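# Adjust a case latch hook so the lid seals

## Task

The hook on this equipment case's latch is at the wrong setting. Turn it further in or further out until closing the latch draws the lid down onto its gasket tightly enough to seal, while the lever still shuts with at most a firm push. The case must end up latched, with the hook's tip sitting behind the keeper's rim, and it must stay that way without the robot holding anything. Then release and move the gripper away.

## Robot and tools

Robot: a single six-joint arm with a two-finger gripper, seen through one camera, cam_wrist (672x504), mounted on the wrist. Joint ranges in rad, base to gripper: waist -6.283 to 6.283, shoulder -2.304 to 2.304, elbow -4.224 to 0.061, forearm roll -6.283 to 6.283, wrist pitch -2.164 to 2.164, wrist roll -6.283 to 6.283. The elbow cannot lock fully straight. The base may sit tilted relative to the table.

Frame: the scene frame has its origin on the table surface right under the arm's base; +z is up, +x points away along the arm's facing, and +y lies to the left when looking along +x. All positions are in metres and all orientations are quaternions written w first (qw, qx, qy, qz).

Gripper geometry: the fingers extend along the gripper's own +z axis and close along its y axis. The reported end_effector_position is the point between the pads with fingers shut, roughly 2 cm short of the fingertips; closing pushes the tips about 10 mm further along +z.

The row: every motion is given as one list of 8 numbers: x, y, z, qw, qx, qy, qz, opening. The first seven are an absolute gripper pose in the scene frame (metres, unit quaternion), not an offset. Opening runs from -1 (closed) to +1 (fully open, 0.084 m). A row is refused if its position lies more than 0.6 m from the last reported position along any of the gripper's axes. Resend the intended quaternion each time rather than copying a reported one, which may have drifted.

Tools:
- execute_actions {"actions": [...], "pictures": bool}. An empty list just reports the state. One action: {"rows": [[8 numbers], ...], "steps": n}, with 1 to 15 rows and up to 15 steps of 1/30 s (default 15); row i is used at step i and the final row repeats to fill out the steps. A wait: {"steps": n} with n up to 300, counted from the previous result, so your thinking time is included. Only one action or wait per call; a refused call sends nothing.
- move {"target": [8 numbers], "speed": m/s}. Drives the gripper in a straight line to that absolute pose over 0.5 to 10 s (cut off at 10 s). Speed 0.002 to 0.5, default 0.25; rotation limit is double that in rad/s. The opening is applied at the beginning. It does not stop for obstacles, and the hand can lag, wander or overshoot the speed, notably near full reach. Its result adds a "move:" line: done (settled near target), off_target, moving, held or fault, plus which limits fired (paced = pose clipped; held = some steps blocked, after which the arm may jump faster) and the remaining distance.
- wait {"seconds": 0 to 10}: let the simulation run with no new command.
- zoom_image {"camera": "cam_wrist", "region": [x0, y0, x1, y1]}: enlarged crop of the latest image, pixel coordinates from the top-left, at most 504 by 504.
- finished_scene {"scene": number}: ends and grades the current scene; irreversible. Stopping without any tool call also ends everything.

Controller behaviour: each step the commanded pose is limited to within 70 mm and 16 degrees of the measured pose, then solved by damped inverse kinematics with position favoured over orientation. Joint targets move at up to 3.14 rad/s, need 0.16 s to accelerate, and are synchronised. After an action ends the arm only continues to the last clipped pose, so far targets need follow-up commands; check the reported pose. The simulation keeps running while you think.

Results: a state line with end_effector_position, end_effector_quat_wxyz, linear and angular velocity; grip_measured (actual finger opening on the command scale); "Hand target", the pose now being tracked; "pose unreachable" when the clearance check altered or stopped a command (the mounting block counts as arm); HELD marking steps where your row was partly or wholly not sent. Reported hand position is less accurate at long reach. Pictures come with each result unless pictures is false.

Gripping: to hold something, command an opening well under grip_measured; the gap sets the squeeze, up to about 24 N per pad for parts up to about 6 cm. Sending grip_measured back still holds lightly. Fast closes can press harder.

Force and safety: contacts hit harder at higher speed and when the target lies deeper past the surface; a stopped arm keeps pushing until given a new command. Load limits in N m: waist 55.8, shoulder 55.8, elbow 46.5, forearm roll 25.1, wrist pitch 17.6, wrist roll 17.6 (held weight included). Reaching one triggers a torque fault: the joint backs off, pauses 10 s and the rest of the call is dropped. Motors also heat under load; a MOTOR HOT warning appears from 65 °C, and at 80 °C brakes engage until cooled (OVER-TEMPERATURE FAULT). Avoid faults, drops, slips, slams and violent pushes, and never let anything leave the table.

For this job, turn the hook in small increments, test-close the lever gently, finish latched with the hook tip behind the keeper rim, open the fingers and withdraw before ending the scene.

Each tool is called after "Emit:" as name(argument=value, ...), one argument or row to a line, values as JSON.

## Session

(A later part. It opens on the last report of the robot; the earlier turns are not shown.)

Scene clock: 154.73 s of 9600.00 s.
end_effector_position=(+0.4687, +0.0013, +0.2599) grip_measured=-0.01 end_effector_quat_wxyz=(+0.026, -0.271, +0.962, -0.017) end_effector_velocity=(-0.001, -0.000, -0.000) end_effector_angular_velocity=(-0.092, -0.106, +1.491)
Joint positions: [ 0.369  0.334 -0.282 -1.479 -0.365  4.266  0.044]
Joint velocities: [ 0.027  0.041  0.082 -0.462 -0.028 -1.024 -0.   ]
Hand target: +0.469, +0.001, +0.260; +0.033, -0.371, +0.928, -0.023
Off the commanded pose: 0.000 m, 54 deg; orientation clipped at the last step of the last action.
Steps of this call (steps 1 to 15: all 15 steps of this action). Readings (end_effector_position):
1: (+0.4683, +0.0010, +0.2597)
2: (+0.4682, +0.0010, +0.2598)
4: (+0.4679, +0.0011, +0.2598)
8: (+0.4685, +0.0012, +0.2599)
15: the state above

Emit:
move(
  target=[0.4685,0.001,0.260,0,-0.9063,0.4226,0,0],
  speed=0.5,
)

Emit:
move(
  target=[0.4685,0.001,0.260,0,-0.7373,-0.6756,0,0],
  speed=0.5,
)

Emit:
move(
  target=[0.4685,0.001,0.260,0,0.342,-0.9397,0,0],
  speed=0.5,
)

Emit:
move(
  target=[0.4685,0.001,0.260,0,0.999,-0.0436,0,0],
  speed=0.5,
)

Emit:
move(
  target=[0.4695,0.001,0.229,0,0.999,-0.0436,0,0],
  speed=0.15,
)

Emit:
move(
  target=[0.4695,0.001,0.229,0,0.999,-0.0436,0,-1],
)

Emit:
move(
  target=[0.4685,0.001,0.229,0,0.342,-0.9397,0,-1],
  speed=0.5,
)

Emit:
move(
  target=[0.4685,0.001,0.229,0,-0.7373,-0.6756,0,-1],
  speed=0.5,
)

Emit:
move(
  target=[0.4685,0.001,0.229,0,-0.9063,0.4226,0,-1],
  speed=0.5,
)

Emit:
move(
  target=[0.4705,0.001,0.229,0,0.0436,0.999,0,-1],
  speed=0.5,
)

Emit:
move(
  target=[0.4705,0.001,0.229,0,0.0436,0.999,0,0],
)

Emit:
move(
  target=[0.4685,0.001,0.260,0,0.0436,0.999,0,0],
)

Emit:
move(
  target=[0.4685,0.001,0.260,0,-0.9063,0.4226,0,0],
  speed=0.5,
)

Emit:
move(
  target=[0.4685,0.001,0.260,0,-0.7373,-0.6756,0,0],
  speed=0.5,
)

Emit:
move(
  target=[0.4685,0.001,0.260,0,0.342,-0.9397,0,0],
  speed=0.5,
)

Emit:
move(
  target=[0.4685,0.001,0.260,0,0.999,-0.0436,0,0],
  speed=0.5,
)

Scene clock: 167.27 s of 9600.00 s.
end_effector_position=(+0.4683, +0.0011, +0.2599) grip_measured=-0.01 end_effector_quat_wxyz=(-0.000, +0.906, -0.423, +0.000) end_effector_velocity=(+0.001, -0.000, +0.001) end_effector_angular_velocity=(+0.001, +0.013, +0.004)
Joint positions: [ 0.34   0.322 -0.314 -1.265 -0.334  2.317  0.044]
Joint velocities: [-0.004 -0.003 -0.01   0.057 -0.    -0.063 -0.   ]
Hand target: +0.468, +0.001, +0.260; +0.000, +0.906, -0.423, -0.000
Off the commanded pose: 0.000 m, 0 deg.
move: done

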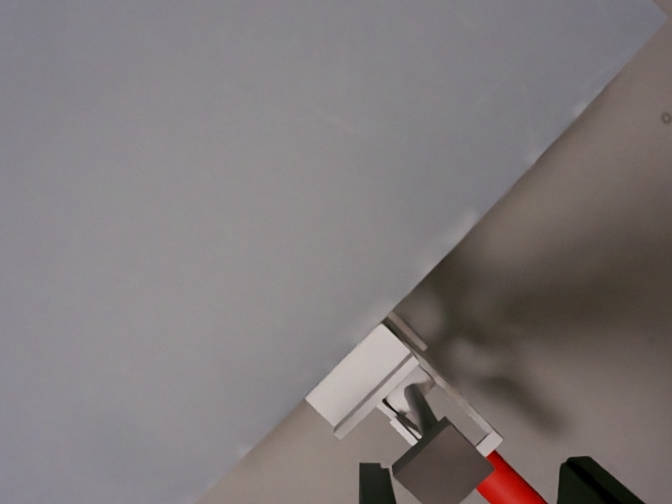

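Scene clock: 170.33 s of 9600.00 s.
end_effector_position=(+0.4685, +0.0010, +0.2599) grip_measured=-0.01 end_effector_quat_wxyz=(+0.001, +0.738, +0.675, +0.001) end_effector_velocity=(+0.000, -0.000, +0.000) end_effector_angular_velocity=(+0.002, +0.016, +0.008)
Joint positions: [ 0.34   0.322 -0.314 -1.269 -0.334 -0.036  0.044]
Joint velocities: [-0.006 -0.004 -0.01   0.064  0.002 -0.075  0.   ]
Hand target: +0.468, +0.001, +0.260; +0.000, +0.737, +0.676, +0.000
Off the commanded pose: 0.000 m, 0 deg.
move: done

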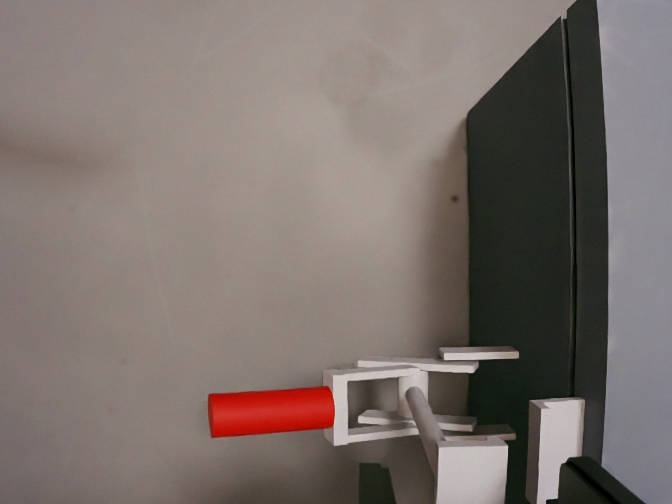

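Scene clock: 173.40 s of 9600.00 s.
end_effector_position=(+0.4685, +0.0010, +0.2599) grip_measured=-0.01 end_effector_quat_wxyz=(+0.001, -0.342, +0.940, -0.000) end_effector_velocity=(+0.000, -0.000, +0.000) end_effector_angular_velocity=(+0.003, +0.015, +0.008)
Joint positions: [ 0.34   0.322 -0.314 -1.269 -0.334 -2.392  0.044]
Joint velocities: [-0.006 -0.003 -0.01   0.063  0.003 -0.074  0.   ]
Hand target: +0.468, +0.001, +0.260; +0.000, -0.342, +0.940, -0.000
Off the commanded pose: 0.000 m, 0 deg.
move: done

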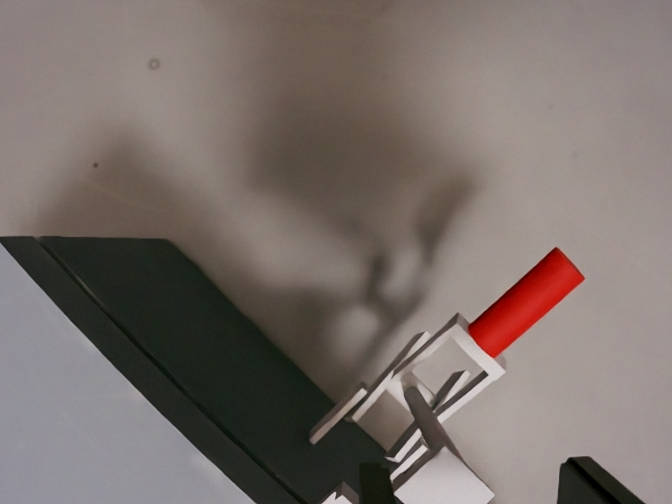

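Scene clock: 176.47 s of 9600.00 s.
end_effector_position=(+0.4685, +0.0010, +0.2599) grip_measured=-0.01 end_effector_quat_wxyz=(+0.000, +0.999, -0.044, +0.001) end_effector_velocity=(+0.000, -0.000, +0.000) end_effector_angular_velocity=(+0.001, +0.016, +0.008)
Joint positions: [ 0.34   0.322 -0.314 -1.269 -0.334 -4.748  0.044]
Joint velocities: [-0.006 -0.004 -0.01   0.064  0.001 -0.075 -0.   ]
Hand target: +0.468, +0.001, +0.260; +0.000, +0.999, -0.044, +0.000
Off the commanded pose: 0.000 m, 0 deg.
move: done

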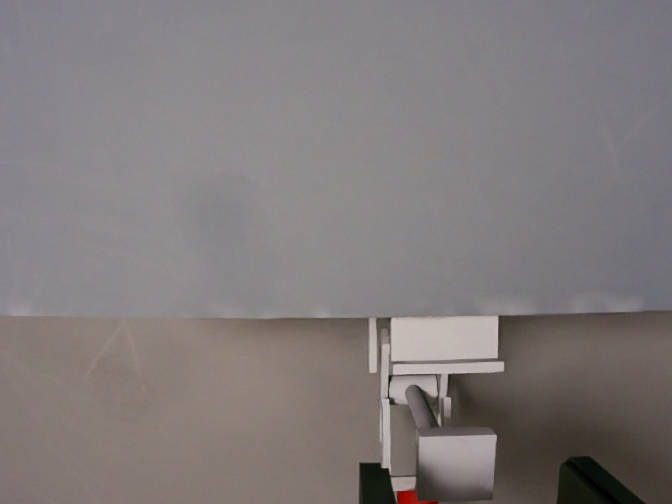

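Scene clock: 177.33 s of 9600.00 s.
end_effector_position=(+0.4697, +0.0011, +0.2294) grip_measured=-0.01 end_effector_quat_wxyz=(-0.000, +0.999, -0.044, -0.001) end_effector_velocity=(+0.001, -0.000, -0.002) end_effector_angular_velocity=(-0.002, -0.016, -0.003)
Joint positions: [ 0.303  0.207 -0.33  -1.581 -0.298 -4.452  0.044]
Joint velocities: [ 0.    -0.005  0.007 -0.092 -0.005  0.095  0.   ]
Hand target: +0.470, +0.001, +0.229; -0.000, +0.999, -0.044, +0.000
Off the commanded pose: 0.000 m, 0 deg.
move: done

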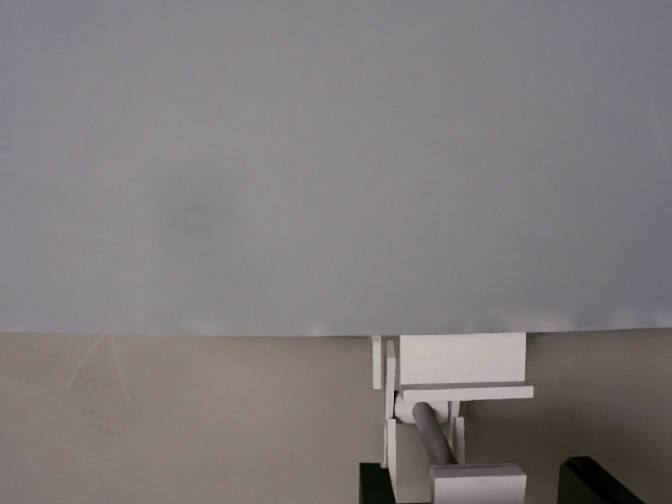

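Scene clock: 178.03 s of 9600.00 s.
end_effector_position=(+0.4695, +0.0010, +0.2290) grip_measured=-0.51 end_effector_quat_wxyz=(-0.000, +0.999, -0.044, +0.000) end_effector_velocity=(-0.001, -0.000, -0.000) end_effector_angular_velocity=(-0.000, +0.001, -0.001)
Joint positions: [ 0.303  0.206 -0.33  -1.591 -0.299 -4.443  0.022]
Joint velocities: [-0.    -0.     0.002 -0.003 -0.     0.003 -0.   ]
Hand target: +0.470, +0.001, +0.229; -0.000, +0.999, -0.044, +0.000
Off the commanded pose: 0.000 m, 0 deg.
move: done

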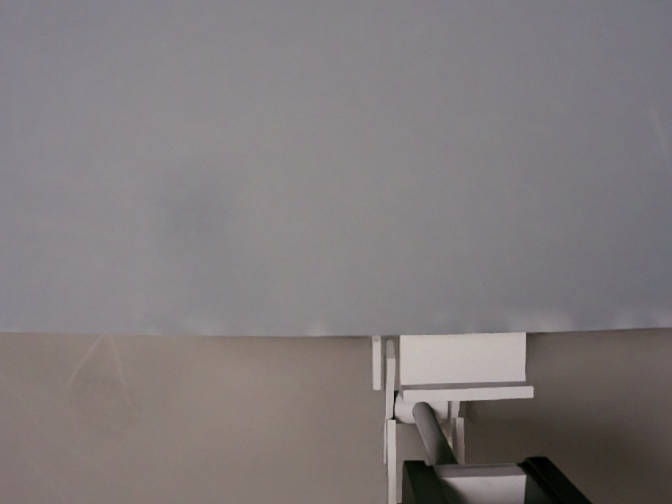

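Scene clock: 181.20 s of 9600.00 s.
end_effector_position=(+0.4683, +0.0011, +0.2290) grip_measured=-0.51 end_effector_quat_wxyz=(-0.001, -0.342, +0.940, +0.001) end_effector_velocity=(+0.001, -0.000, -0.000) end_effector_angular_velocity=(-0.003, -0.018, -0.005)
Joint positions: [ 0.303  0.207 -0.328 -1.585 -0.298 -2.092  0.022]
Joint velocities: [ 0.004  0.003  0.008 -0.073 -0.008  0.079  0.   ]
Hand target: +0.469, +0.001, +0.229; -0.000, -0.342, +0.940, +0.000
Off the commanded pose: 0.000 m, 0 deg.
move: done

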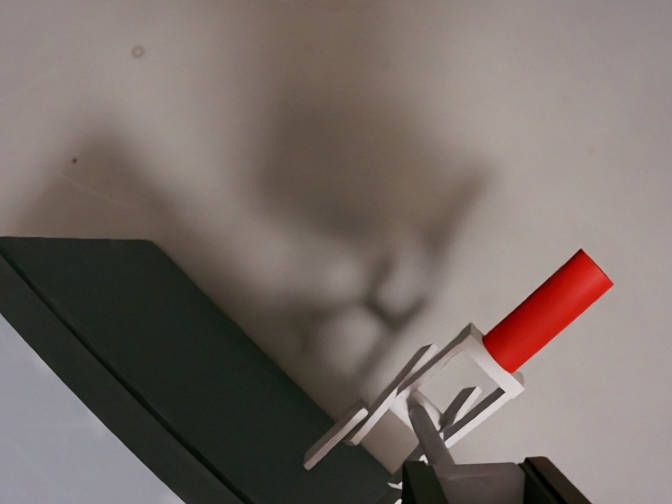

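Scene clock: 184.37 s of 9600.00 s.
end_effector_position=(+0.4679, +0.0010, +0.2289) grip_measured=-0.51 end_effector_quat_wxyz=(-0.001, +0.737, +0.676, -0.001) end_effector_velocity=(+0.001, -0.000, -0.000) end_effector_angular_velocity=(-0.003, -0.018, -0.004)
Joint positions: [ 0.303  0.207 -0.327 -1.585 -0.298  0.264  0.022]
Joint velocities: [ 0.003  0.002  0.008 -0.075 -0.008  0.08  -0.   ]
Hand target: +0.469, +0.001, +0.229; -0.000, +0.737, +0.676, -0.000
Off the commanded pose: 0.001 m, 0 deg.
move: done

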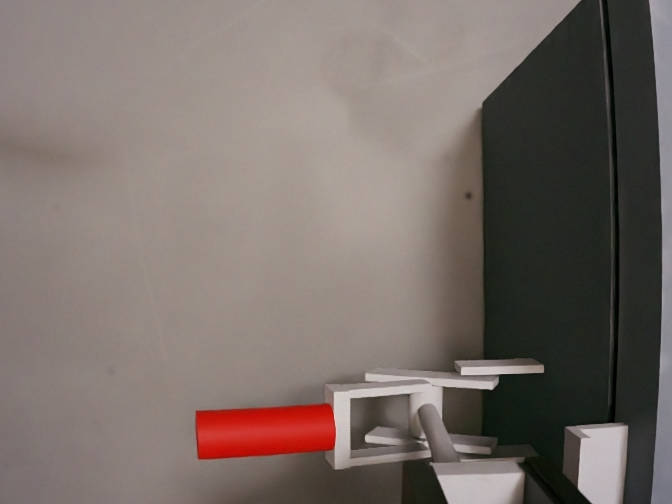

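Scene clock: 187.53 s of 9600.00 s.
end_effector_position=(+0.4681, +0.0008, +0.2289) grip_measured=-0.51 end_effector_quat_wxyz=(+0.001, +0.906, -0.422, -0.001) end_effector_velocity=(+0.001, +0.000, -0.000) end_effector_angular_velocity=(-0.001, -0.019, -0.006)
Joint positions: [ 0.303  0.207 -0.328 -1.585 -0.299  2.62   0.022]
Joint velocities: [ 0.004  0.003  0.008 -0.075 -0.007  0.082  0.   ]
Hand target: +0.469, +0.001, +0.229; +0.000, +0.906, -0.423, -0.000
Off the commanded pose: 0.000 m, 0 deg.
move: done

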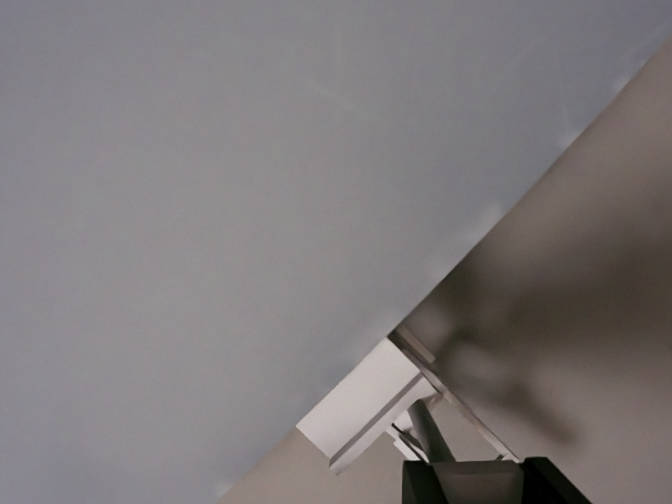

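Scene clock: 190.70 s of 9600.00 s.
end_effector_position=(+0.4705, +0.0011, +0.2291) grip_measured=-0.51 end_effector_quat_wxyz=(-0.001, +0.043, +0.999, +0.000) end_effector_velocity=(-0.000, -0.000, -0.001) end_effector_angular_velocity=(-0.003, -0.016, -0.005)
Joint positions: [ 0.302  0.205 -0.333 -1.578 -0.297  4.968  0.022]
Joint velocities: [ 0.004  0.002  0.01  -0.074 -0.007  0.081  0.   ]
Hand target: +0.471, +0.001, +0.229; -0.000, +0.044, +0.999, -0.000
Off the commanded pose: 0.000 m, 0 deg.
move: done

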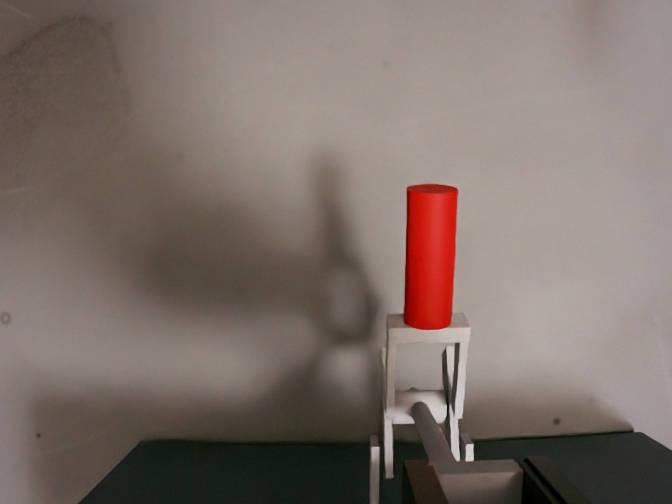

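Scene clock: 191.40 s of 9600.00 s.
end_effector_position=(+0.4705, +0.0010, +0.2290) grip_measured=-0.01 end_effector_quat_wxyz=(-0.000, +0.044, +0.999, -0.000) end_effector_velocity=(-0.000, -0.000, -0.000) end_effector_angular_velocity=(-0.001, -0.000, +0.000)
Joint positions: [ 0.302  0.205 -0.332 -1.587 -0.298  4.977  0.044]
Joint velocities: [-0.    -0.     0.001 -0.003 -0.001  0.003 -0.   ]
Hand target: +0.471, +0.001, +0.229; +0.000, +0.044, +0.999, +0.000
Off the commanded pose: 0.000 m, 0 deg.
move: done

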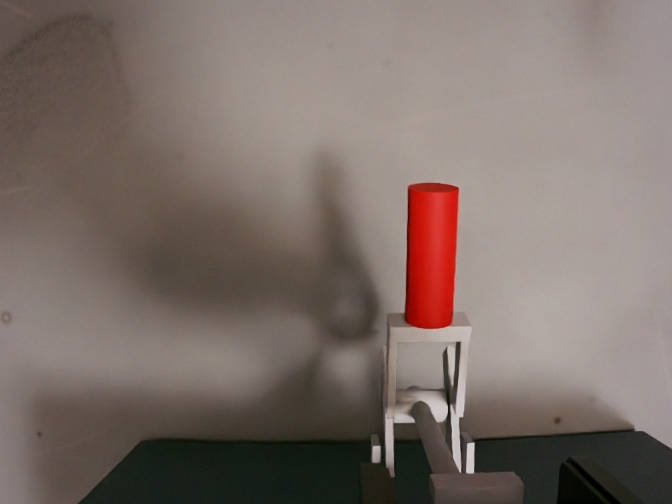

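Scene clock: 192.27 s of 9600.00 s.
end_effector_position=(+0.4683, +0.0010, +0.2596) grip_measured=-0.01 end_effector_quat_wxyz=(+0.000, +0.044, +0.999, -0.000) end_effector_velocity=(+0.000, -0.001, +0.003) end_effector_angular_velocity=(+0.001, +0.012, +0.003)
Joint positions: [ 0.34   0.321 -0.315 -1.268 -0.334  4.675  0.044]
Joint velocities: [-0.002  0.005 -0.007  0.071 -0.003 -0.076  0.   ]
Hand target: +0.468, +0.001, +0.260; -0.000, +0.044, +0.999, -0.000
Off the commanded pose: 0.000 m, 0 deg.
move: done

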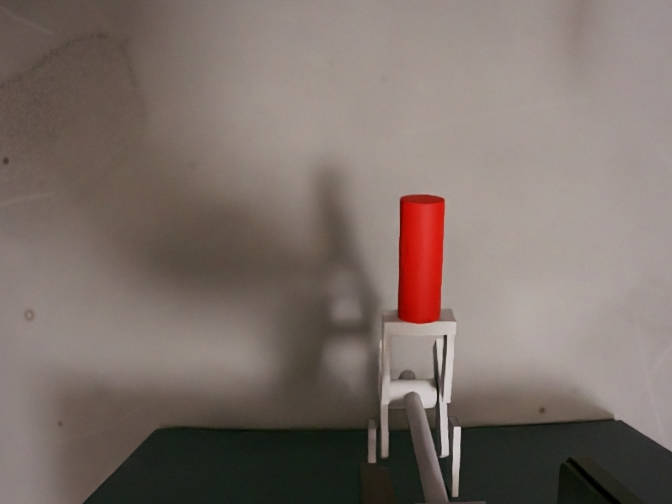

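Scene clock: 195.33 s of 9600.00 s.
end_effector_position=(+0.4685, +0.0010, +0.2599) grip_measured=-0.01 end_effector_quat_wxyz=(-0.000, +0.906, -0.423, +0.001) end_effector_velocity=(-0.001, -0.000, +0.000) end_effector_angular_velocity=(+0.002, +0.017, +0.008)
Joint positions: [ 0.34   0.322 -0.314 -1.269 -0.334  2.32   0.044]
Joint velocities: [-0.006 -0.003 -0.008  0.064  0.002 -0.075  0.   ]
Hand target: +0.468, +0.001, +0.260; -0.000, +0.906, -0.423, +0.000
Off the commanded pose: 0.000 m, 0 deg.
move: done

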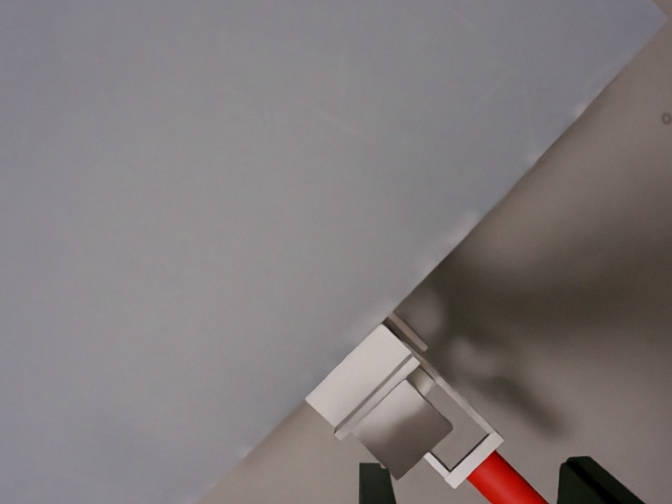

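Scene clock: 198.40 s of 9600.00 s.
end_effector_position=(+0.4685, +0.0010, +0.2599) grip_measured=-0.01 end_effector_quat_wxyz=(+0.001, +0.738, +0.675, +0.001) end_effector_velocity=(-0.000, -0.000, +0.000) end_effector_angular_velocity=(+0.002, +0.017, +0.009)
Joint positions: [ 0.34   0.322 -0.314 -1.269 -0.334 -0.036  0.044]
Joint velocities: [-0.005 -0.004 -0.009  0.064  0.001 -0.075 -0.   ]
Hand target: +0.468, +0.001, +0.260; +0.000, +0.737, +0.676, +0.000
Off the commanded pose: 0.000 m, 0 deg.
move: done

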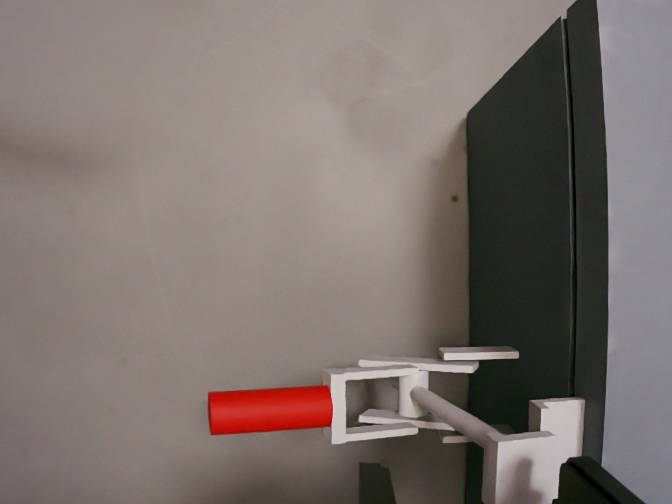

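Scene clock: 201.47 s of 9600.00 s.
end_effector_position=(+0.4685, +0.0010, +0.2599) grip_measured=-0.01 end_effector_quat_wxyz=(+0.001, -0.342, +0.940, -0.000) end_effector_velocity=(+0.001, -0.000, +0.001) end_effector_angular_velocity=(+0.001, +0.016, +0.008)
Joint positions: [ 0.34   0.322 -0.314 -1.269 -0.334 -2.392  0.044]
Joint velocities: [-0.006 -0.004 -0.01   0.064  0.001 -0.075  0.   ]
Hand target: +0.468, +0.001, +0.260; +0.000, -0.342, +0.940, -0.000
Off the commanded pose: 0.000 m, 0 deg.
move: done

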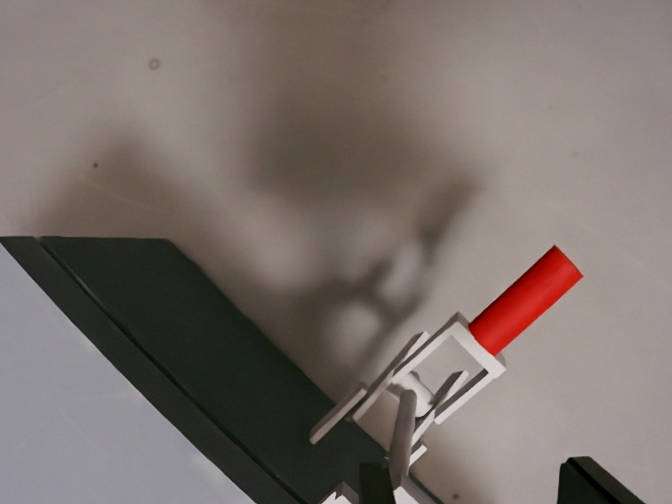

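Scene clock: 204.53 s of 9600.00 s.
end_effector_position=(+0.4685, +0.0010, +0.2599) grip_measured=-0.01 end_effector_quat_wxyz=(+0.000, +0.999, -0.044, +0.001) end_effector_velocity=(-0.000, -0.000, +0.000) end_effector_angular_velocity=(+0.003, +0.016, +0.008)
Joint positions: [ 0.34   0.322 -0.314 -1.269 -0.334 -4.748  0.044]
Joint velocities: [-0.006 -0.004 -0.009  0.064  0.003 -0.074  0.   ]
Hand target: +0.468, +0.001, +0.260; +0.000, +0.999, -0.044, +0.000
Off the commanded pose: 0.000 m, 0 deg.
move: done

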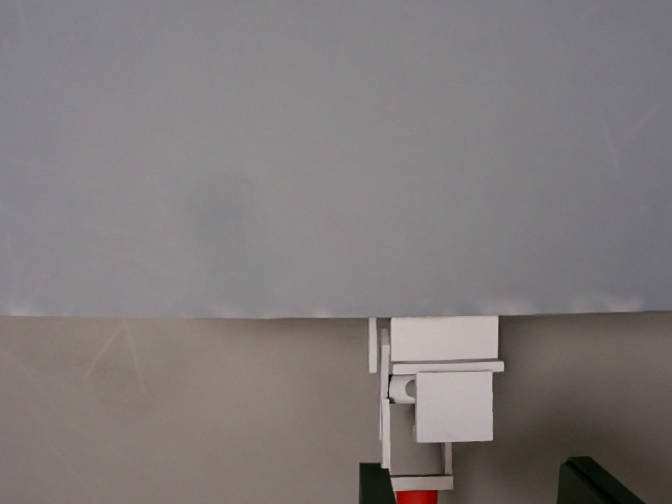

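Emit:
execute_actions(
  actions=[],
)

Scene clock: 214.20 s of 9600.00 s.
end_effector_position=(+0.4685, +0.0010, +0.2600) grip_measured=-0.01 end_effector_quat_wxyz=(+0.000, +0.999, -0.044, +0.000) end_effector_velocity=(+0.000, +0.000, +0.000) end_effector_angular_velocity=(+0.001, -0.001, -0.000)
Joint positions: [ 0.34   0.322 -0.315 -1.262 -0.334 -4.756  0.044]
Joint velocities: [-0.    -0.    -0.001 -0.     0.001  0.     0.   ]
Hand target: +0.468, +0.001, +0.260; +0.000, +0.999, -0.044, +0.000
Off the commanded pose: 0.000 m, 0 deg.
Steps of this call (steps 1 to 290: nothing new was sent). Readings (end_effector_position):
1: (+0.4685, +0.0010, +0.2600)
2: (+0.4685, +0.0010, +0.2600)
4: (+0.4685, +0.0010, +0.2600)
8: (+0.4685, +0.0010, +0.2600)
290: the state above

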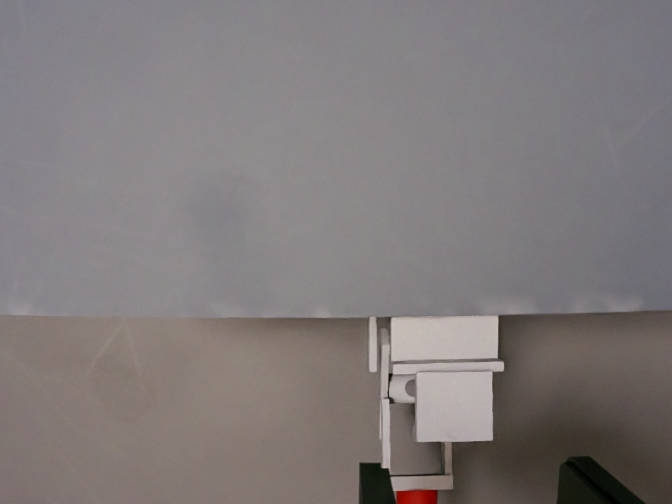

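Emit:
move(
  target=[0.4885,-0.001,0.255,-0.0051,0.992,-0.0433,-0.118,0],
  speed=0.1,
)

Emit:
move(
  target=[0.4915,-0.001,0.234,-0.0051,0.992,-0.0433,-0.118,0],
  speed=0.04,
)

Scene clock: 217.33 s of 9600.00 s.
end_effector_position=(+0.4879, -0.0006, +0.2552) grip_measured=-0.01 end_effector_quat_wxyz=(-0.005, +0.992, -0.043, -0.119) end_effector_velocity=(+0.001, -0.000, +0.000) end_effector_angular_velocity=(+0.006, +0.010, -0.001)
Joint positions: [ 0.264  0.178 -0.511 -0.548 -0.433 -5.504  0.044]
Joint velocities: [-0.007 -0.005 -0.008  0.033 -0.004 -0.038 -0.   ]
Hand target: +0.488, -0.001, +0.255; -0.006, +0.992, -0.043, -0.119
Off the commanded pose: 0.001 m, 0 deg.
move: done

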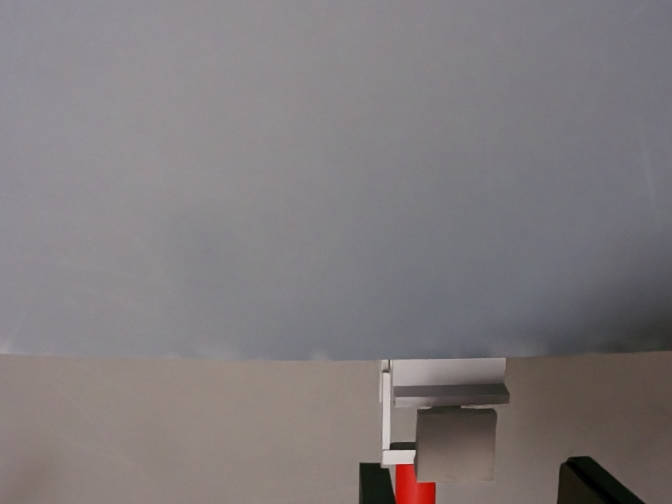

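Scene clock: 218.20 s of 9600.00 s.
end_effector_position=(+0.4915, -0.0010, +0.2343) grip_measured=-0.01 end_effector_quat_wxyz=(-0.005, +0.992, -0.043, -0.118) end_effector_velocity=(+0.000, +0.000, -0.002) end_effector_angular_velocity=(-0.000, -0.001, +0.000)
Joint positions: [ 0.245  0.113 -0.527 -0.605 -0.384 -5.458  0.044]
Joint velocities: [-0.001 -0.006 -0.002 -0.008  0.005  0.007 -0.   ]
Hand target: +0.491, -0.001, +0.234; -0.005, +0.992, -0.043, -0.118
Off the commanded pose: 0.000 m, 0 deg.
move: done

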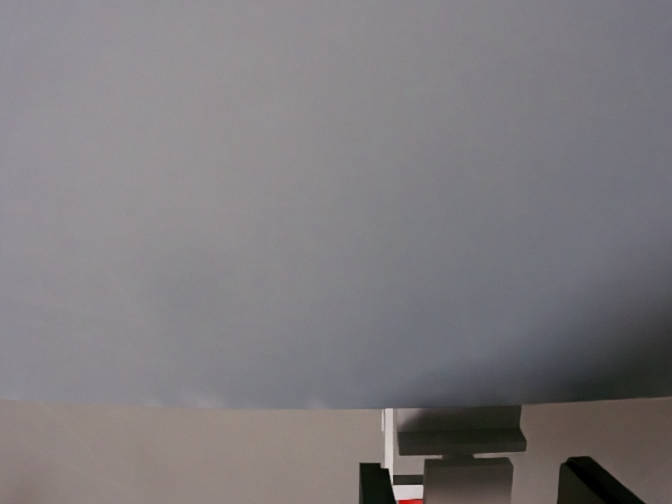

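Emit:
move(
  target=[0.495,-0.001,0.227,-0.0051,0.992,-0.0433,-0.118,0],
  speed=0.02,
)

Emit:
move(
  target=[0.495,-0.001,0.227,-0.0051,0.992,-0.0433,-0.118,-0.8],
  speed=0.02,
)

Scene clock: 222.20 s of 9600.00 s.
end_effector_position=(+0.4949, -0.0010, +0.2272) grip_measured=-0.01 end_effector_quat_wxyz=(-0.005, +0.992, -0.043, -0.118) end_effector_velocity=(+0.001, +0.000, -0.001) end_effector_angular_velocity=(+0.001, -0.002, -0.000)
Joint positions: [ 0.238  0.087 -0.539 -0.622 -0.371 -5.447  0.044]
Joint velocities: [-0.001 -0.004 -0.003 -0.005  0.004  0.004 -0.   ]
Hand target: +0.495, -0.001, +0.227; -0.005, +0.992, -0.043, -0.118
Off the commanded pose: 0.000 m, 0 deg.
move: done

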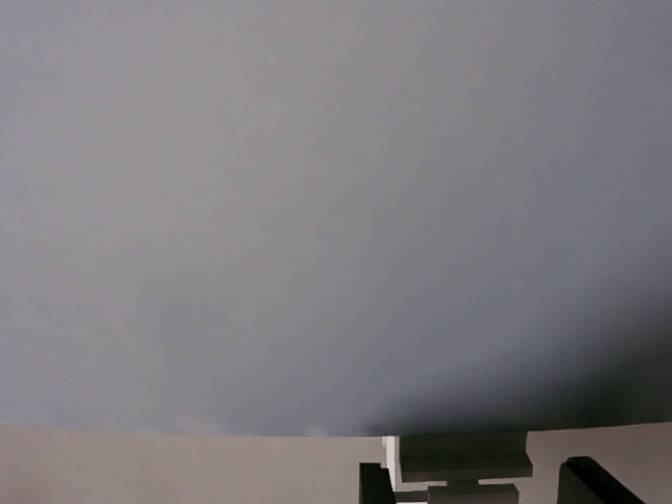

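Scene clock: 222.90 s of 9600.00 s.
end_effector_position=(+0.4950, -0.0010, +0.2270) grip_measured=-0.51 end_effector_quat_wxyz=(-0.005, +0.992, -0.043, -0.118) end_effector_velocity=(-0.000, -0.000, -0.000) end_effector_angular_velocity=(-0.000, +0.001, -0.000)
Joint positions: [ 0.238  0.087 -0.54  -0.622 -0.371 -5.446  0.022]
Joint velocities: [-0. -0.  0.  0. -0.  0. -0.]
Hand target: +0.495, -0.001, +0.227; -0.005, +0.992, -0.043, -0.118
Off the commanded pose: 0.000 m, 0 deg.
move: done

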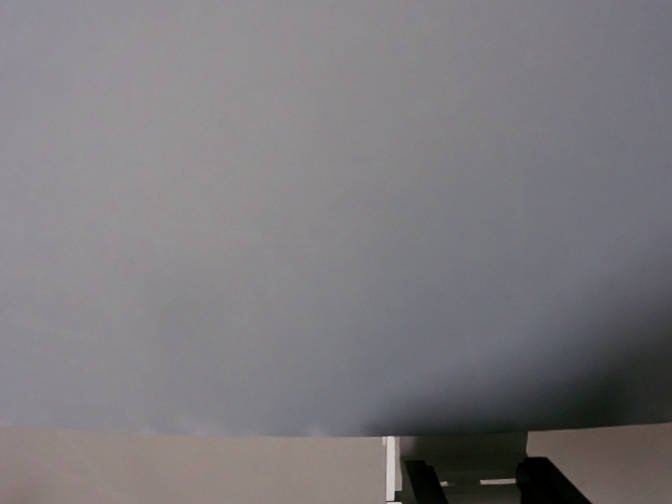

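Emit:
move(
  target=[0.4645,0.0013,0.232,0,0.999,-0.0436,0,-0.8],
  speed=0.05,
)

Scene clock: 227.20 s of 9600.00 s.
end_effector_position=(+0.4653, +0.0010, +0.2320) grip_measured=-0.51 end_effector_quat_wxyz=(+0.000, +0.999, -0.044, +0.000) end_effector_velocity=(-0.000, -0.000, -0.000) end_effector_angular_velocity=(-0.002, -0.020, -0.002)
Joint positions: [ 0.309  0.222 -0.317 -1.575 -0.303 -4.454  0.022]
Joint velocities: [ 0.004  0.005  0.012 -0.083 -0.008  0.087  0.   ]
Hand target: +0.465, +0.001, +0.232; +0.000, +0.999, -0.044, +0.001
Off the commanded pose: 0.001 m, 0 deg.
move: done

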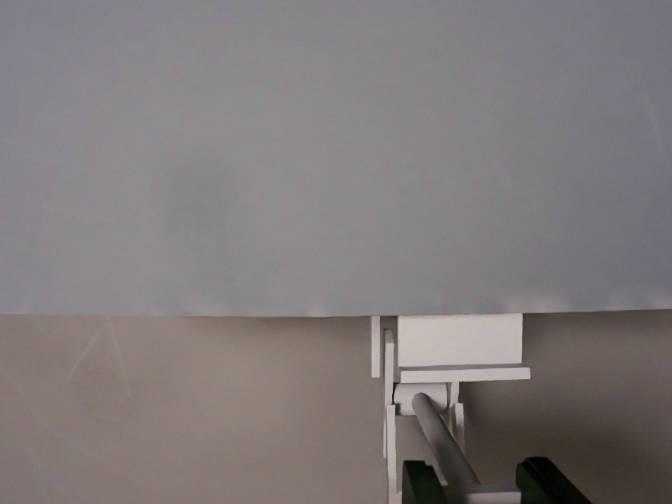

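Emit:
move(
  target=[0.4716,0.0036,0.232,0,0.342,-0.9397,0,-0.8],
  speed=0.5,
)

Emit:
move(
  target=[0.4682,-0.003,0.232,0,-0.7373,-0.6756,0,-0.8],
  speed=0.5,
)

Emit:
move(
  target=[0.4659,0.0041,0.232,0,-0.9063,0.4226,0,-0.8],
  speed=0.5,
)

Emit:
move(
  target=[0.4725,0.0007,0.233,0,0.0436,0.999,0,-0.8],
  speed=0.5,
)

Scene clock: 233.80 s of 9600.00 s.
end_effector_position=(+0.4713, +0.0036, +0.2319) grip_measured=-0.51 end_effector_quat_wxyz=(-0.001, -0.342, +0.940, +0.001) end_effector_velocity=(+0.001, -0.000, +0.000) end_effector_angular_velocity=(-0.004, -0.016, -0.005)
Joint positions: [ 0.314  0.211 -0.335 -1.54  -0.304 -2.129  0.022]
Joint velocities: [ 0.004  0.003  0.006 -0.059 -0.008  0.066 -0.   ]
Hand target: +0.472, +0.004, +0.232; -0.000, -0.342, +0.940, +0.000
Off the commanded pose: 0.000 m, 0 deg.
move: done

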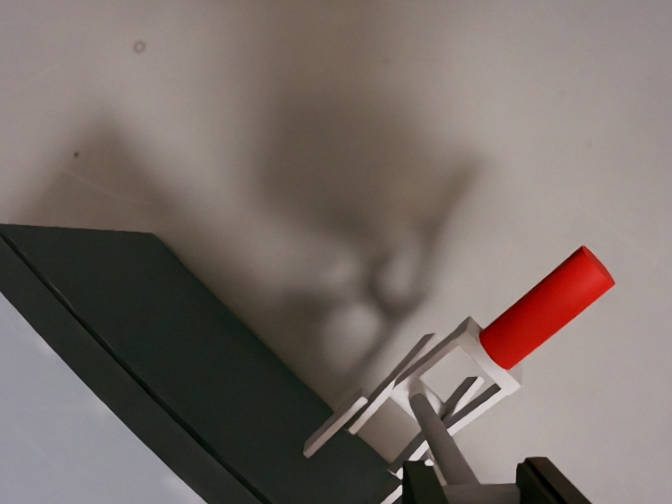

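Scene clock: 237.00 s of 9600.00 s.
end_effector_position=(+0.4679, -0.0029, +0.2320) grip_measured=-0.51 end_effector_quat_wxyz=(-0.001, +0.737, +0.676, -0.001) end_effector_velocity=(+0.001, -0.000, -0.000) end_effector_angular_velocity=(-0.003, -0.015, -0.003)
Joint positions: [ 0.292  0.224 -0.323 -1.555 -0.292  0.223  0.021]
Joint velocities: [ 0.003  0.002  0.007 -0.063 -0.006  0.068  0.   ]
Hand target: +0.468, -0.003, +0.232; -0.000, +0.737, +0.676, -0.000
Off the commanded pose: 0.000 m, 0 deg.
move: done

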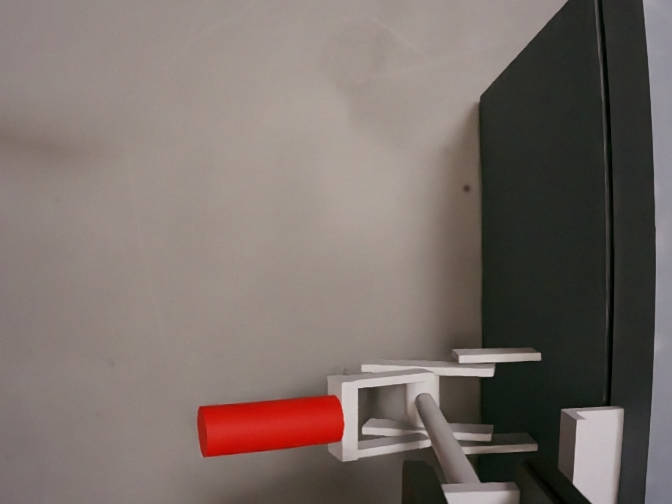

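Scene clock: 240.17 s of 9600.00 s.
end_effector_position=(+0.4656, +0.0041, +0.2320) grip_measured=-0.51 end_effector_quat_wxyz=(+0.000, +0.906, -0.422, -0.001) end_effector_velocity=(+0.001, +0.000, -0.000) end_effector_angular_velocity=(-0.002, -0.017, -0.005)
Joint positions: [ 0.319  0.217 -0.322 -1.56  -0.306  2.608  0.021]
Joint velocities: [ 0.004  0.002  0.008 -0.071 -0.007  0.078  0.   ]
Hand target: +0.466, +0.004, +0.232; +0.000, +0.906, -0.423, -0.000
Off the commanded pose: 0.000 m, 0 deg.
move: done

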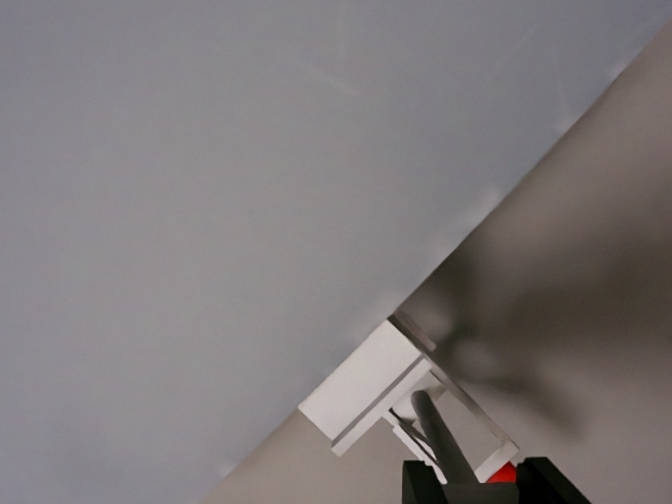

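Scene clock: 243.33 s of 9600.00 s.
end_effector_position=(+0.4726, +0.0007, +0.2331) grip_measured=-0.51 end_effector_quat_wxyz=(-0.001, +0.043, +0.999, +0.000) end_effector_velocity=(+0.001, +0.000, -0.000) end_effector_angular_velocity=(-0.001, -0.016, -0.004)
Joint positions: [ 0.304  0.218 -0.336 -1.526 -0.299  4.916  0.021]
Joint velocities: [ 0.004  0.002  0.006 -0.064 -0.005  0.07   0.   ]
Hand target: +0.472, +0.001, +0.233; -0.000, +0.044, +0.999, +0.000
Off the commanded pose: 0.000 m, 0 deg.
move: done

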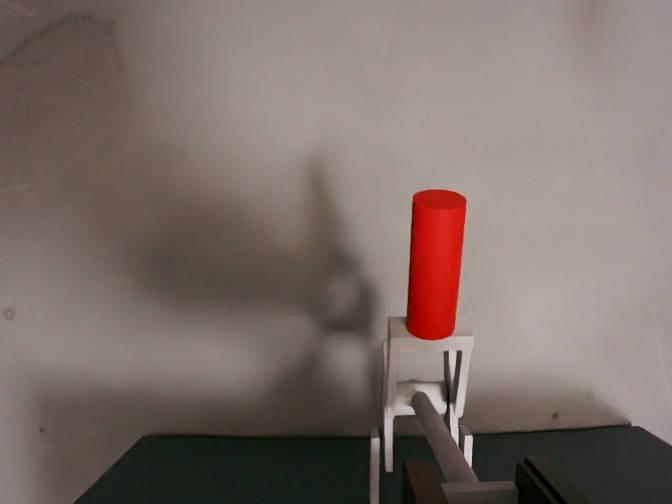

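Emit:
move(
  target=[0.503,-0.002,0.235,0.118,-0.0433,-0.992,-0.0051,-0.8],
  speed=0.04,
)

Emit:
move(
  target=[0.503,-0.002,0.235,0.118,-0.0433,-0.992,-0.0051,0],
  speed=0.04,
)

Emit:
move(
  target=[0.49,0,0.28,0,0.0436,0.999,0,0],
  speed=0.1,
)

Emit:
move(
  target=[0.46,0.02,0.28,0,0.7373,0.6756,0,-1],
  speed=0.5,
)

Scene clock: 249.43 s of 9600.00 s.
end_effector_position=(+0.5022, -0.0016, +0.2351) grip_measured=-0.52 end_effector_quat_wxyz=(-0.119, +0.043, +0.992, +0.005) end_effector_velocity=(+0.001, -0.000, +0.000) end_effector_angular_velocity=(+0.005, +0.014, +0.002)
Joint positions: [ 0.24   0.101 -0.556 -0.578 -0.398  3.932  0.021]
Joint velocities: [-0.006 -0.007 -0.012  0.042 -0.011 -0.048  0.   ]
Hand target: +0.502, -0.002, +0.235; -0.119, +0.043, +0.992, +0.006
Off the commanded pose: 0.001 m, 0 deg.
move: done

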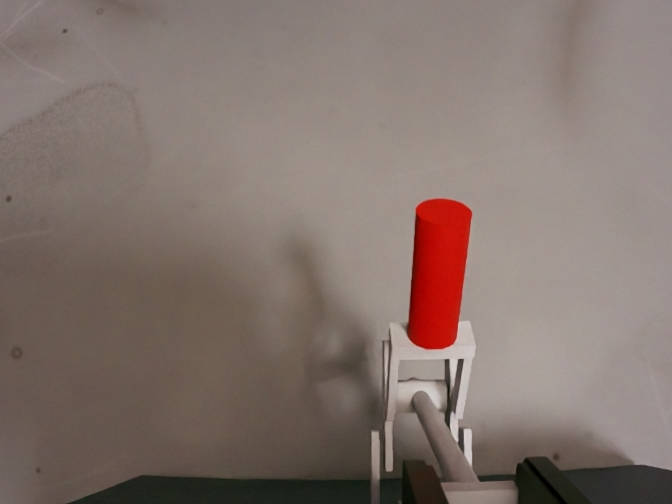

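Scene clock: 250.13 s of 9600.00 s.
end_effector_position=(+0.5030, -0.0020, +0.2350) grip_measured=-0.01 end_effector_quat_wxyz=(-0.118, +0.043, +0.992, +0.005) end_effector_velocity=(-0.001, -0.000, -0.001) end_effector_angular_velocity=(-0.000, +0.003, +0.000)
Joint positions: [ 0.239  0.101 -0.557 -0.579 -0.397  3.933  0.044]
Joint velocities: [-0.    -0.001  0.002  0.     0.     0.    -0.   ]
Hand target: +0.503, -0.002, +0.235; -0.118, +0.043, +0.992, +0.005
Off the commanded pose: 0.000 m, 0 deg.
move: done

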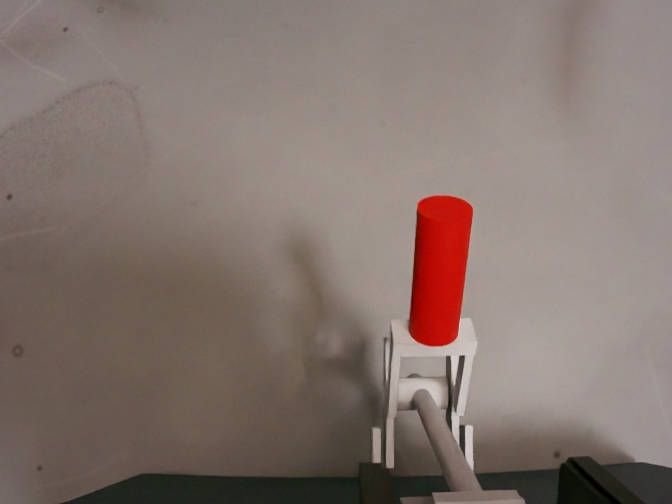

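Scene clock: 251.70 s of 9600.00 s.
end_effector_position=(+0.4905, -0.0004, +0.2796) grip_measured=-0.01 end_effector_quat_wxyz=(-0.000, +0.044, +0.999, -0.000) end_effector_velocity=(+0.000, +0.000, +0.002) end_effector_angular_velocity=(-0.005, -0.014, -0.001)
Joint positions: [ 0.343  0.354 -0.368 -1.05  -0.371  4.446  0.044]
Joint velocities: [ 0.01   0.009  0.007 -0.038 -0.006  0.044  0.   ]
Hand target: +0.490, -0.000, +0.280; +0.001, +0.044, +0.999, -0.001
Off the commanded pose: 0.001 m, 0 deg.
move: done

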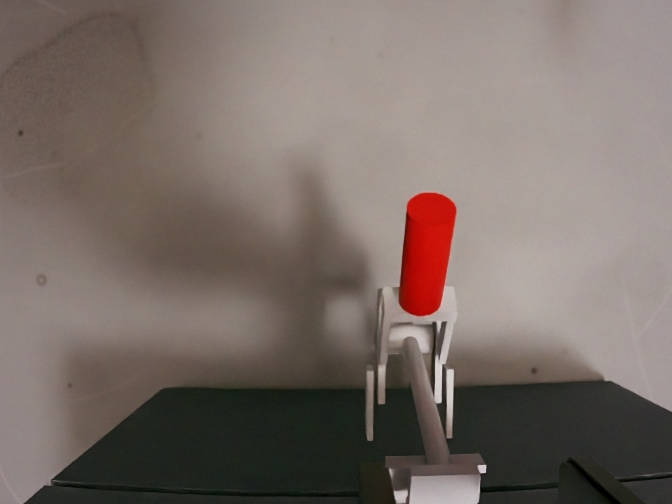

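Scene clock: 254.03 s of 9600.00 s.
end_effector_position=(+0.4602, +0.0197, +0.2801) grip_measured=-1.00 end_effector_quat_wxyz=(-0.000, +0.737, +0.676, -0.000) end_effector_velocity=(-0.000, -0.000, -0.000) end_effector_angular_velocity=(-0.010, -0.011, -0.005)
Joint positions: [ 0.444  0.375 -0.305 -1.136 -0.408  6.192  0.   ]
Joint velocities: [ 0.012 -0.     0.005 -0.042 -0.012  0.056  0.   ]
Hand target: +0.460, +0.020, +0.280; +0.000, +0.737, +0.676, +0.000
Off the commanded pose: 0.000 m, 0 deg.
move: done

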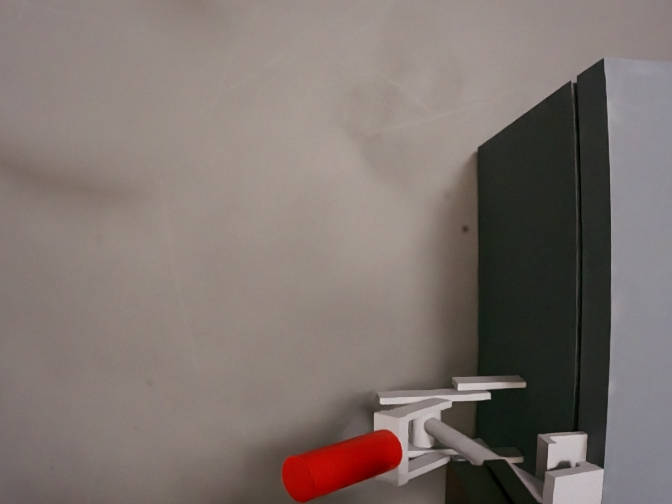

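Emit:
move(
  target=[0.448,0.053,0.27,-0.0436,0.0755,-0.862,0.498,-1],
  speed=0.5,
)

Emit:
move(
  target=[0.452,0.005,0.218,-0.0436,0.0755,-0.862,0.498,-1],
  speed=0.08,
)

Scene clock: 263.47 s of 9600.00 s.
end_effector_position=(+0.4492, +0.0529, +0.2712) grip_measured=-1.00 end_effector_quat_wxyz=(+0.046, -0.075, +0.862, -0.499) end_effector_velocity=(-0.000, +0.000, -0.000) end_effector_angular_velocity=(-0.004, +0.006, +0.009)
Joint positions: [ 0.908 -0.489 -0.666 -1.072 -1.47   5.106  0.   ]
Joint velocities: [ 0.001 -0.004 -0.    -0.002 -0.003 -0.006  0.   ]
Hand target: +0.449, +0.053, +0.271; +0.046, -0.076, +0.862, -0.499
Off the commanded pose: 0.002 m, 0 deg.
move: done

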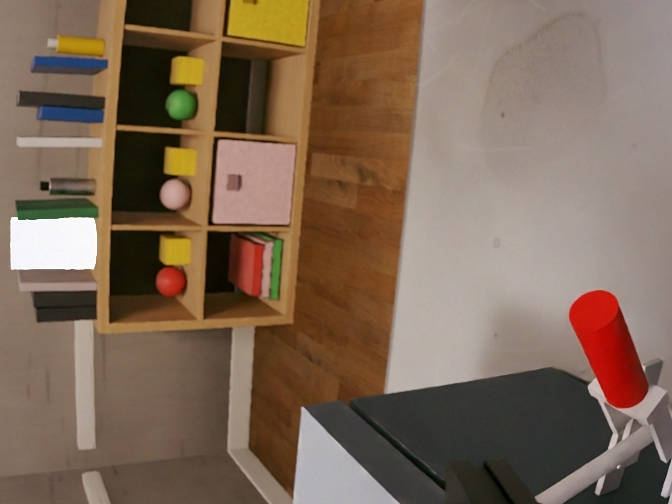

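Scene clock: 264.77 s of 9600.00 s.
end_effector_position=(+0.4520, +0.0053, +0.2182) grip_measured=-1.00 end_effector_quat_wxyz=(+0.044, -0.076, +0.863, -0.498) end_effector_velocity=(+0.001, -0.001, -0.001) end_effector_angular_velocity=(-0.001, -0.001, -0.000)
Joint positions: [ 0.756 -0.556 -0.633 -1.232 -1.409  5.187  0.   ]
Joint velocities: [-0.005 -0.002 -0.001 -0.005 -0.     0.002  0.   ]
Hand target: +0.452, +0.005, +0.218; +0.043, -0.076, +0.863, -0.498
Off the commanded pose: 0.000 m, 0 deg.
move: done

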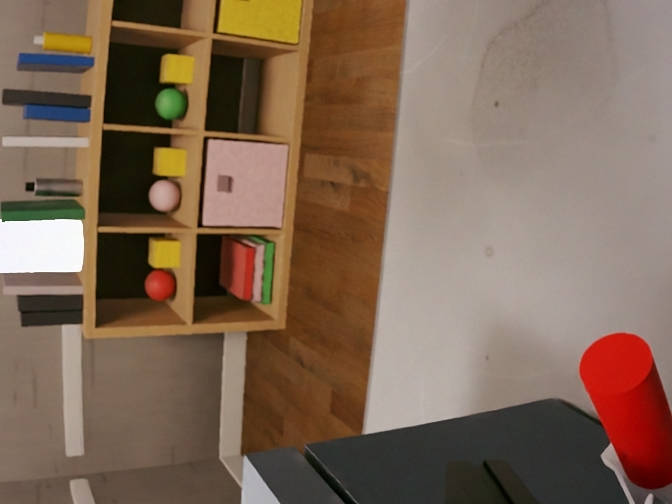

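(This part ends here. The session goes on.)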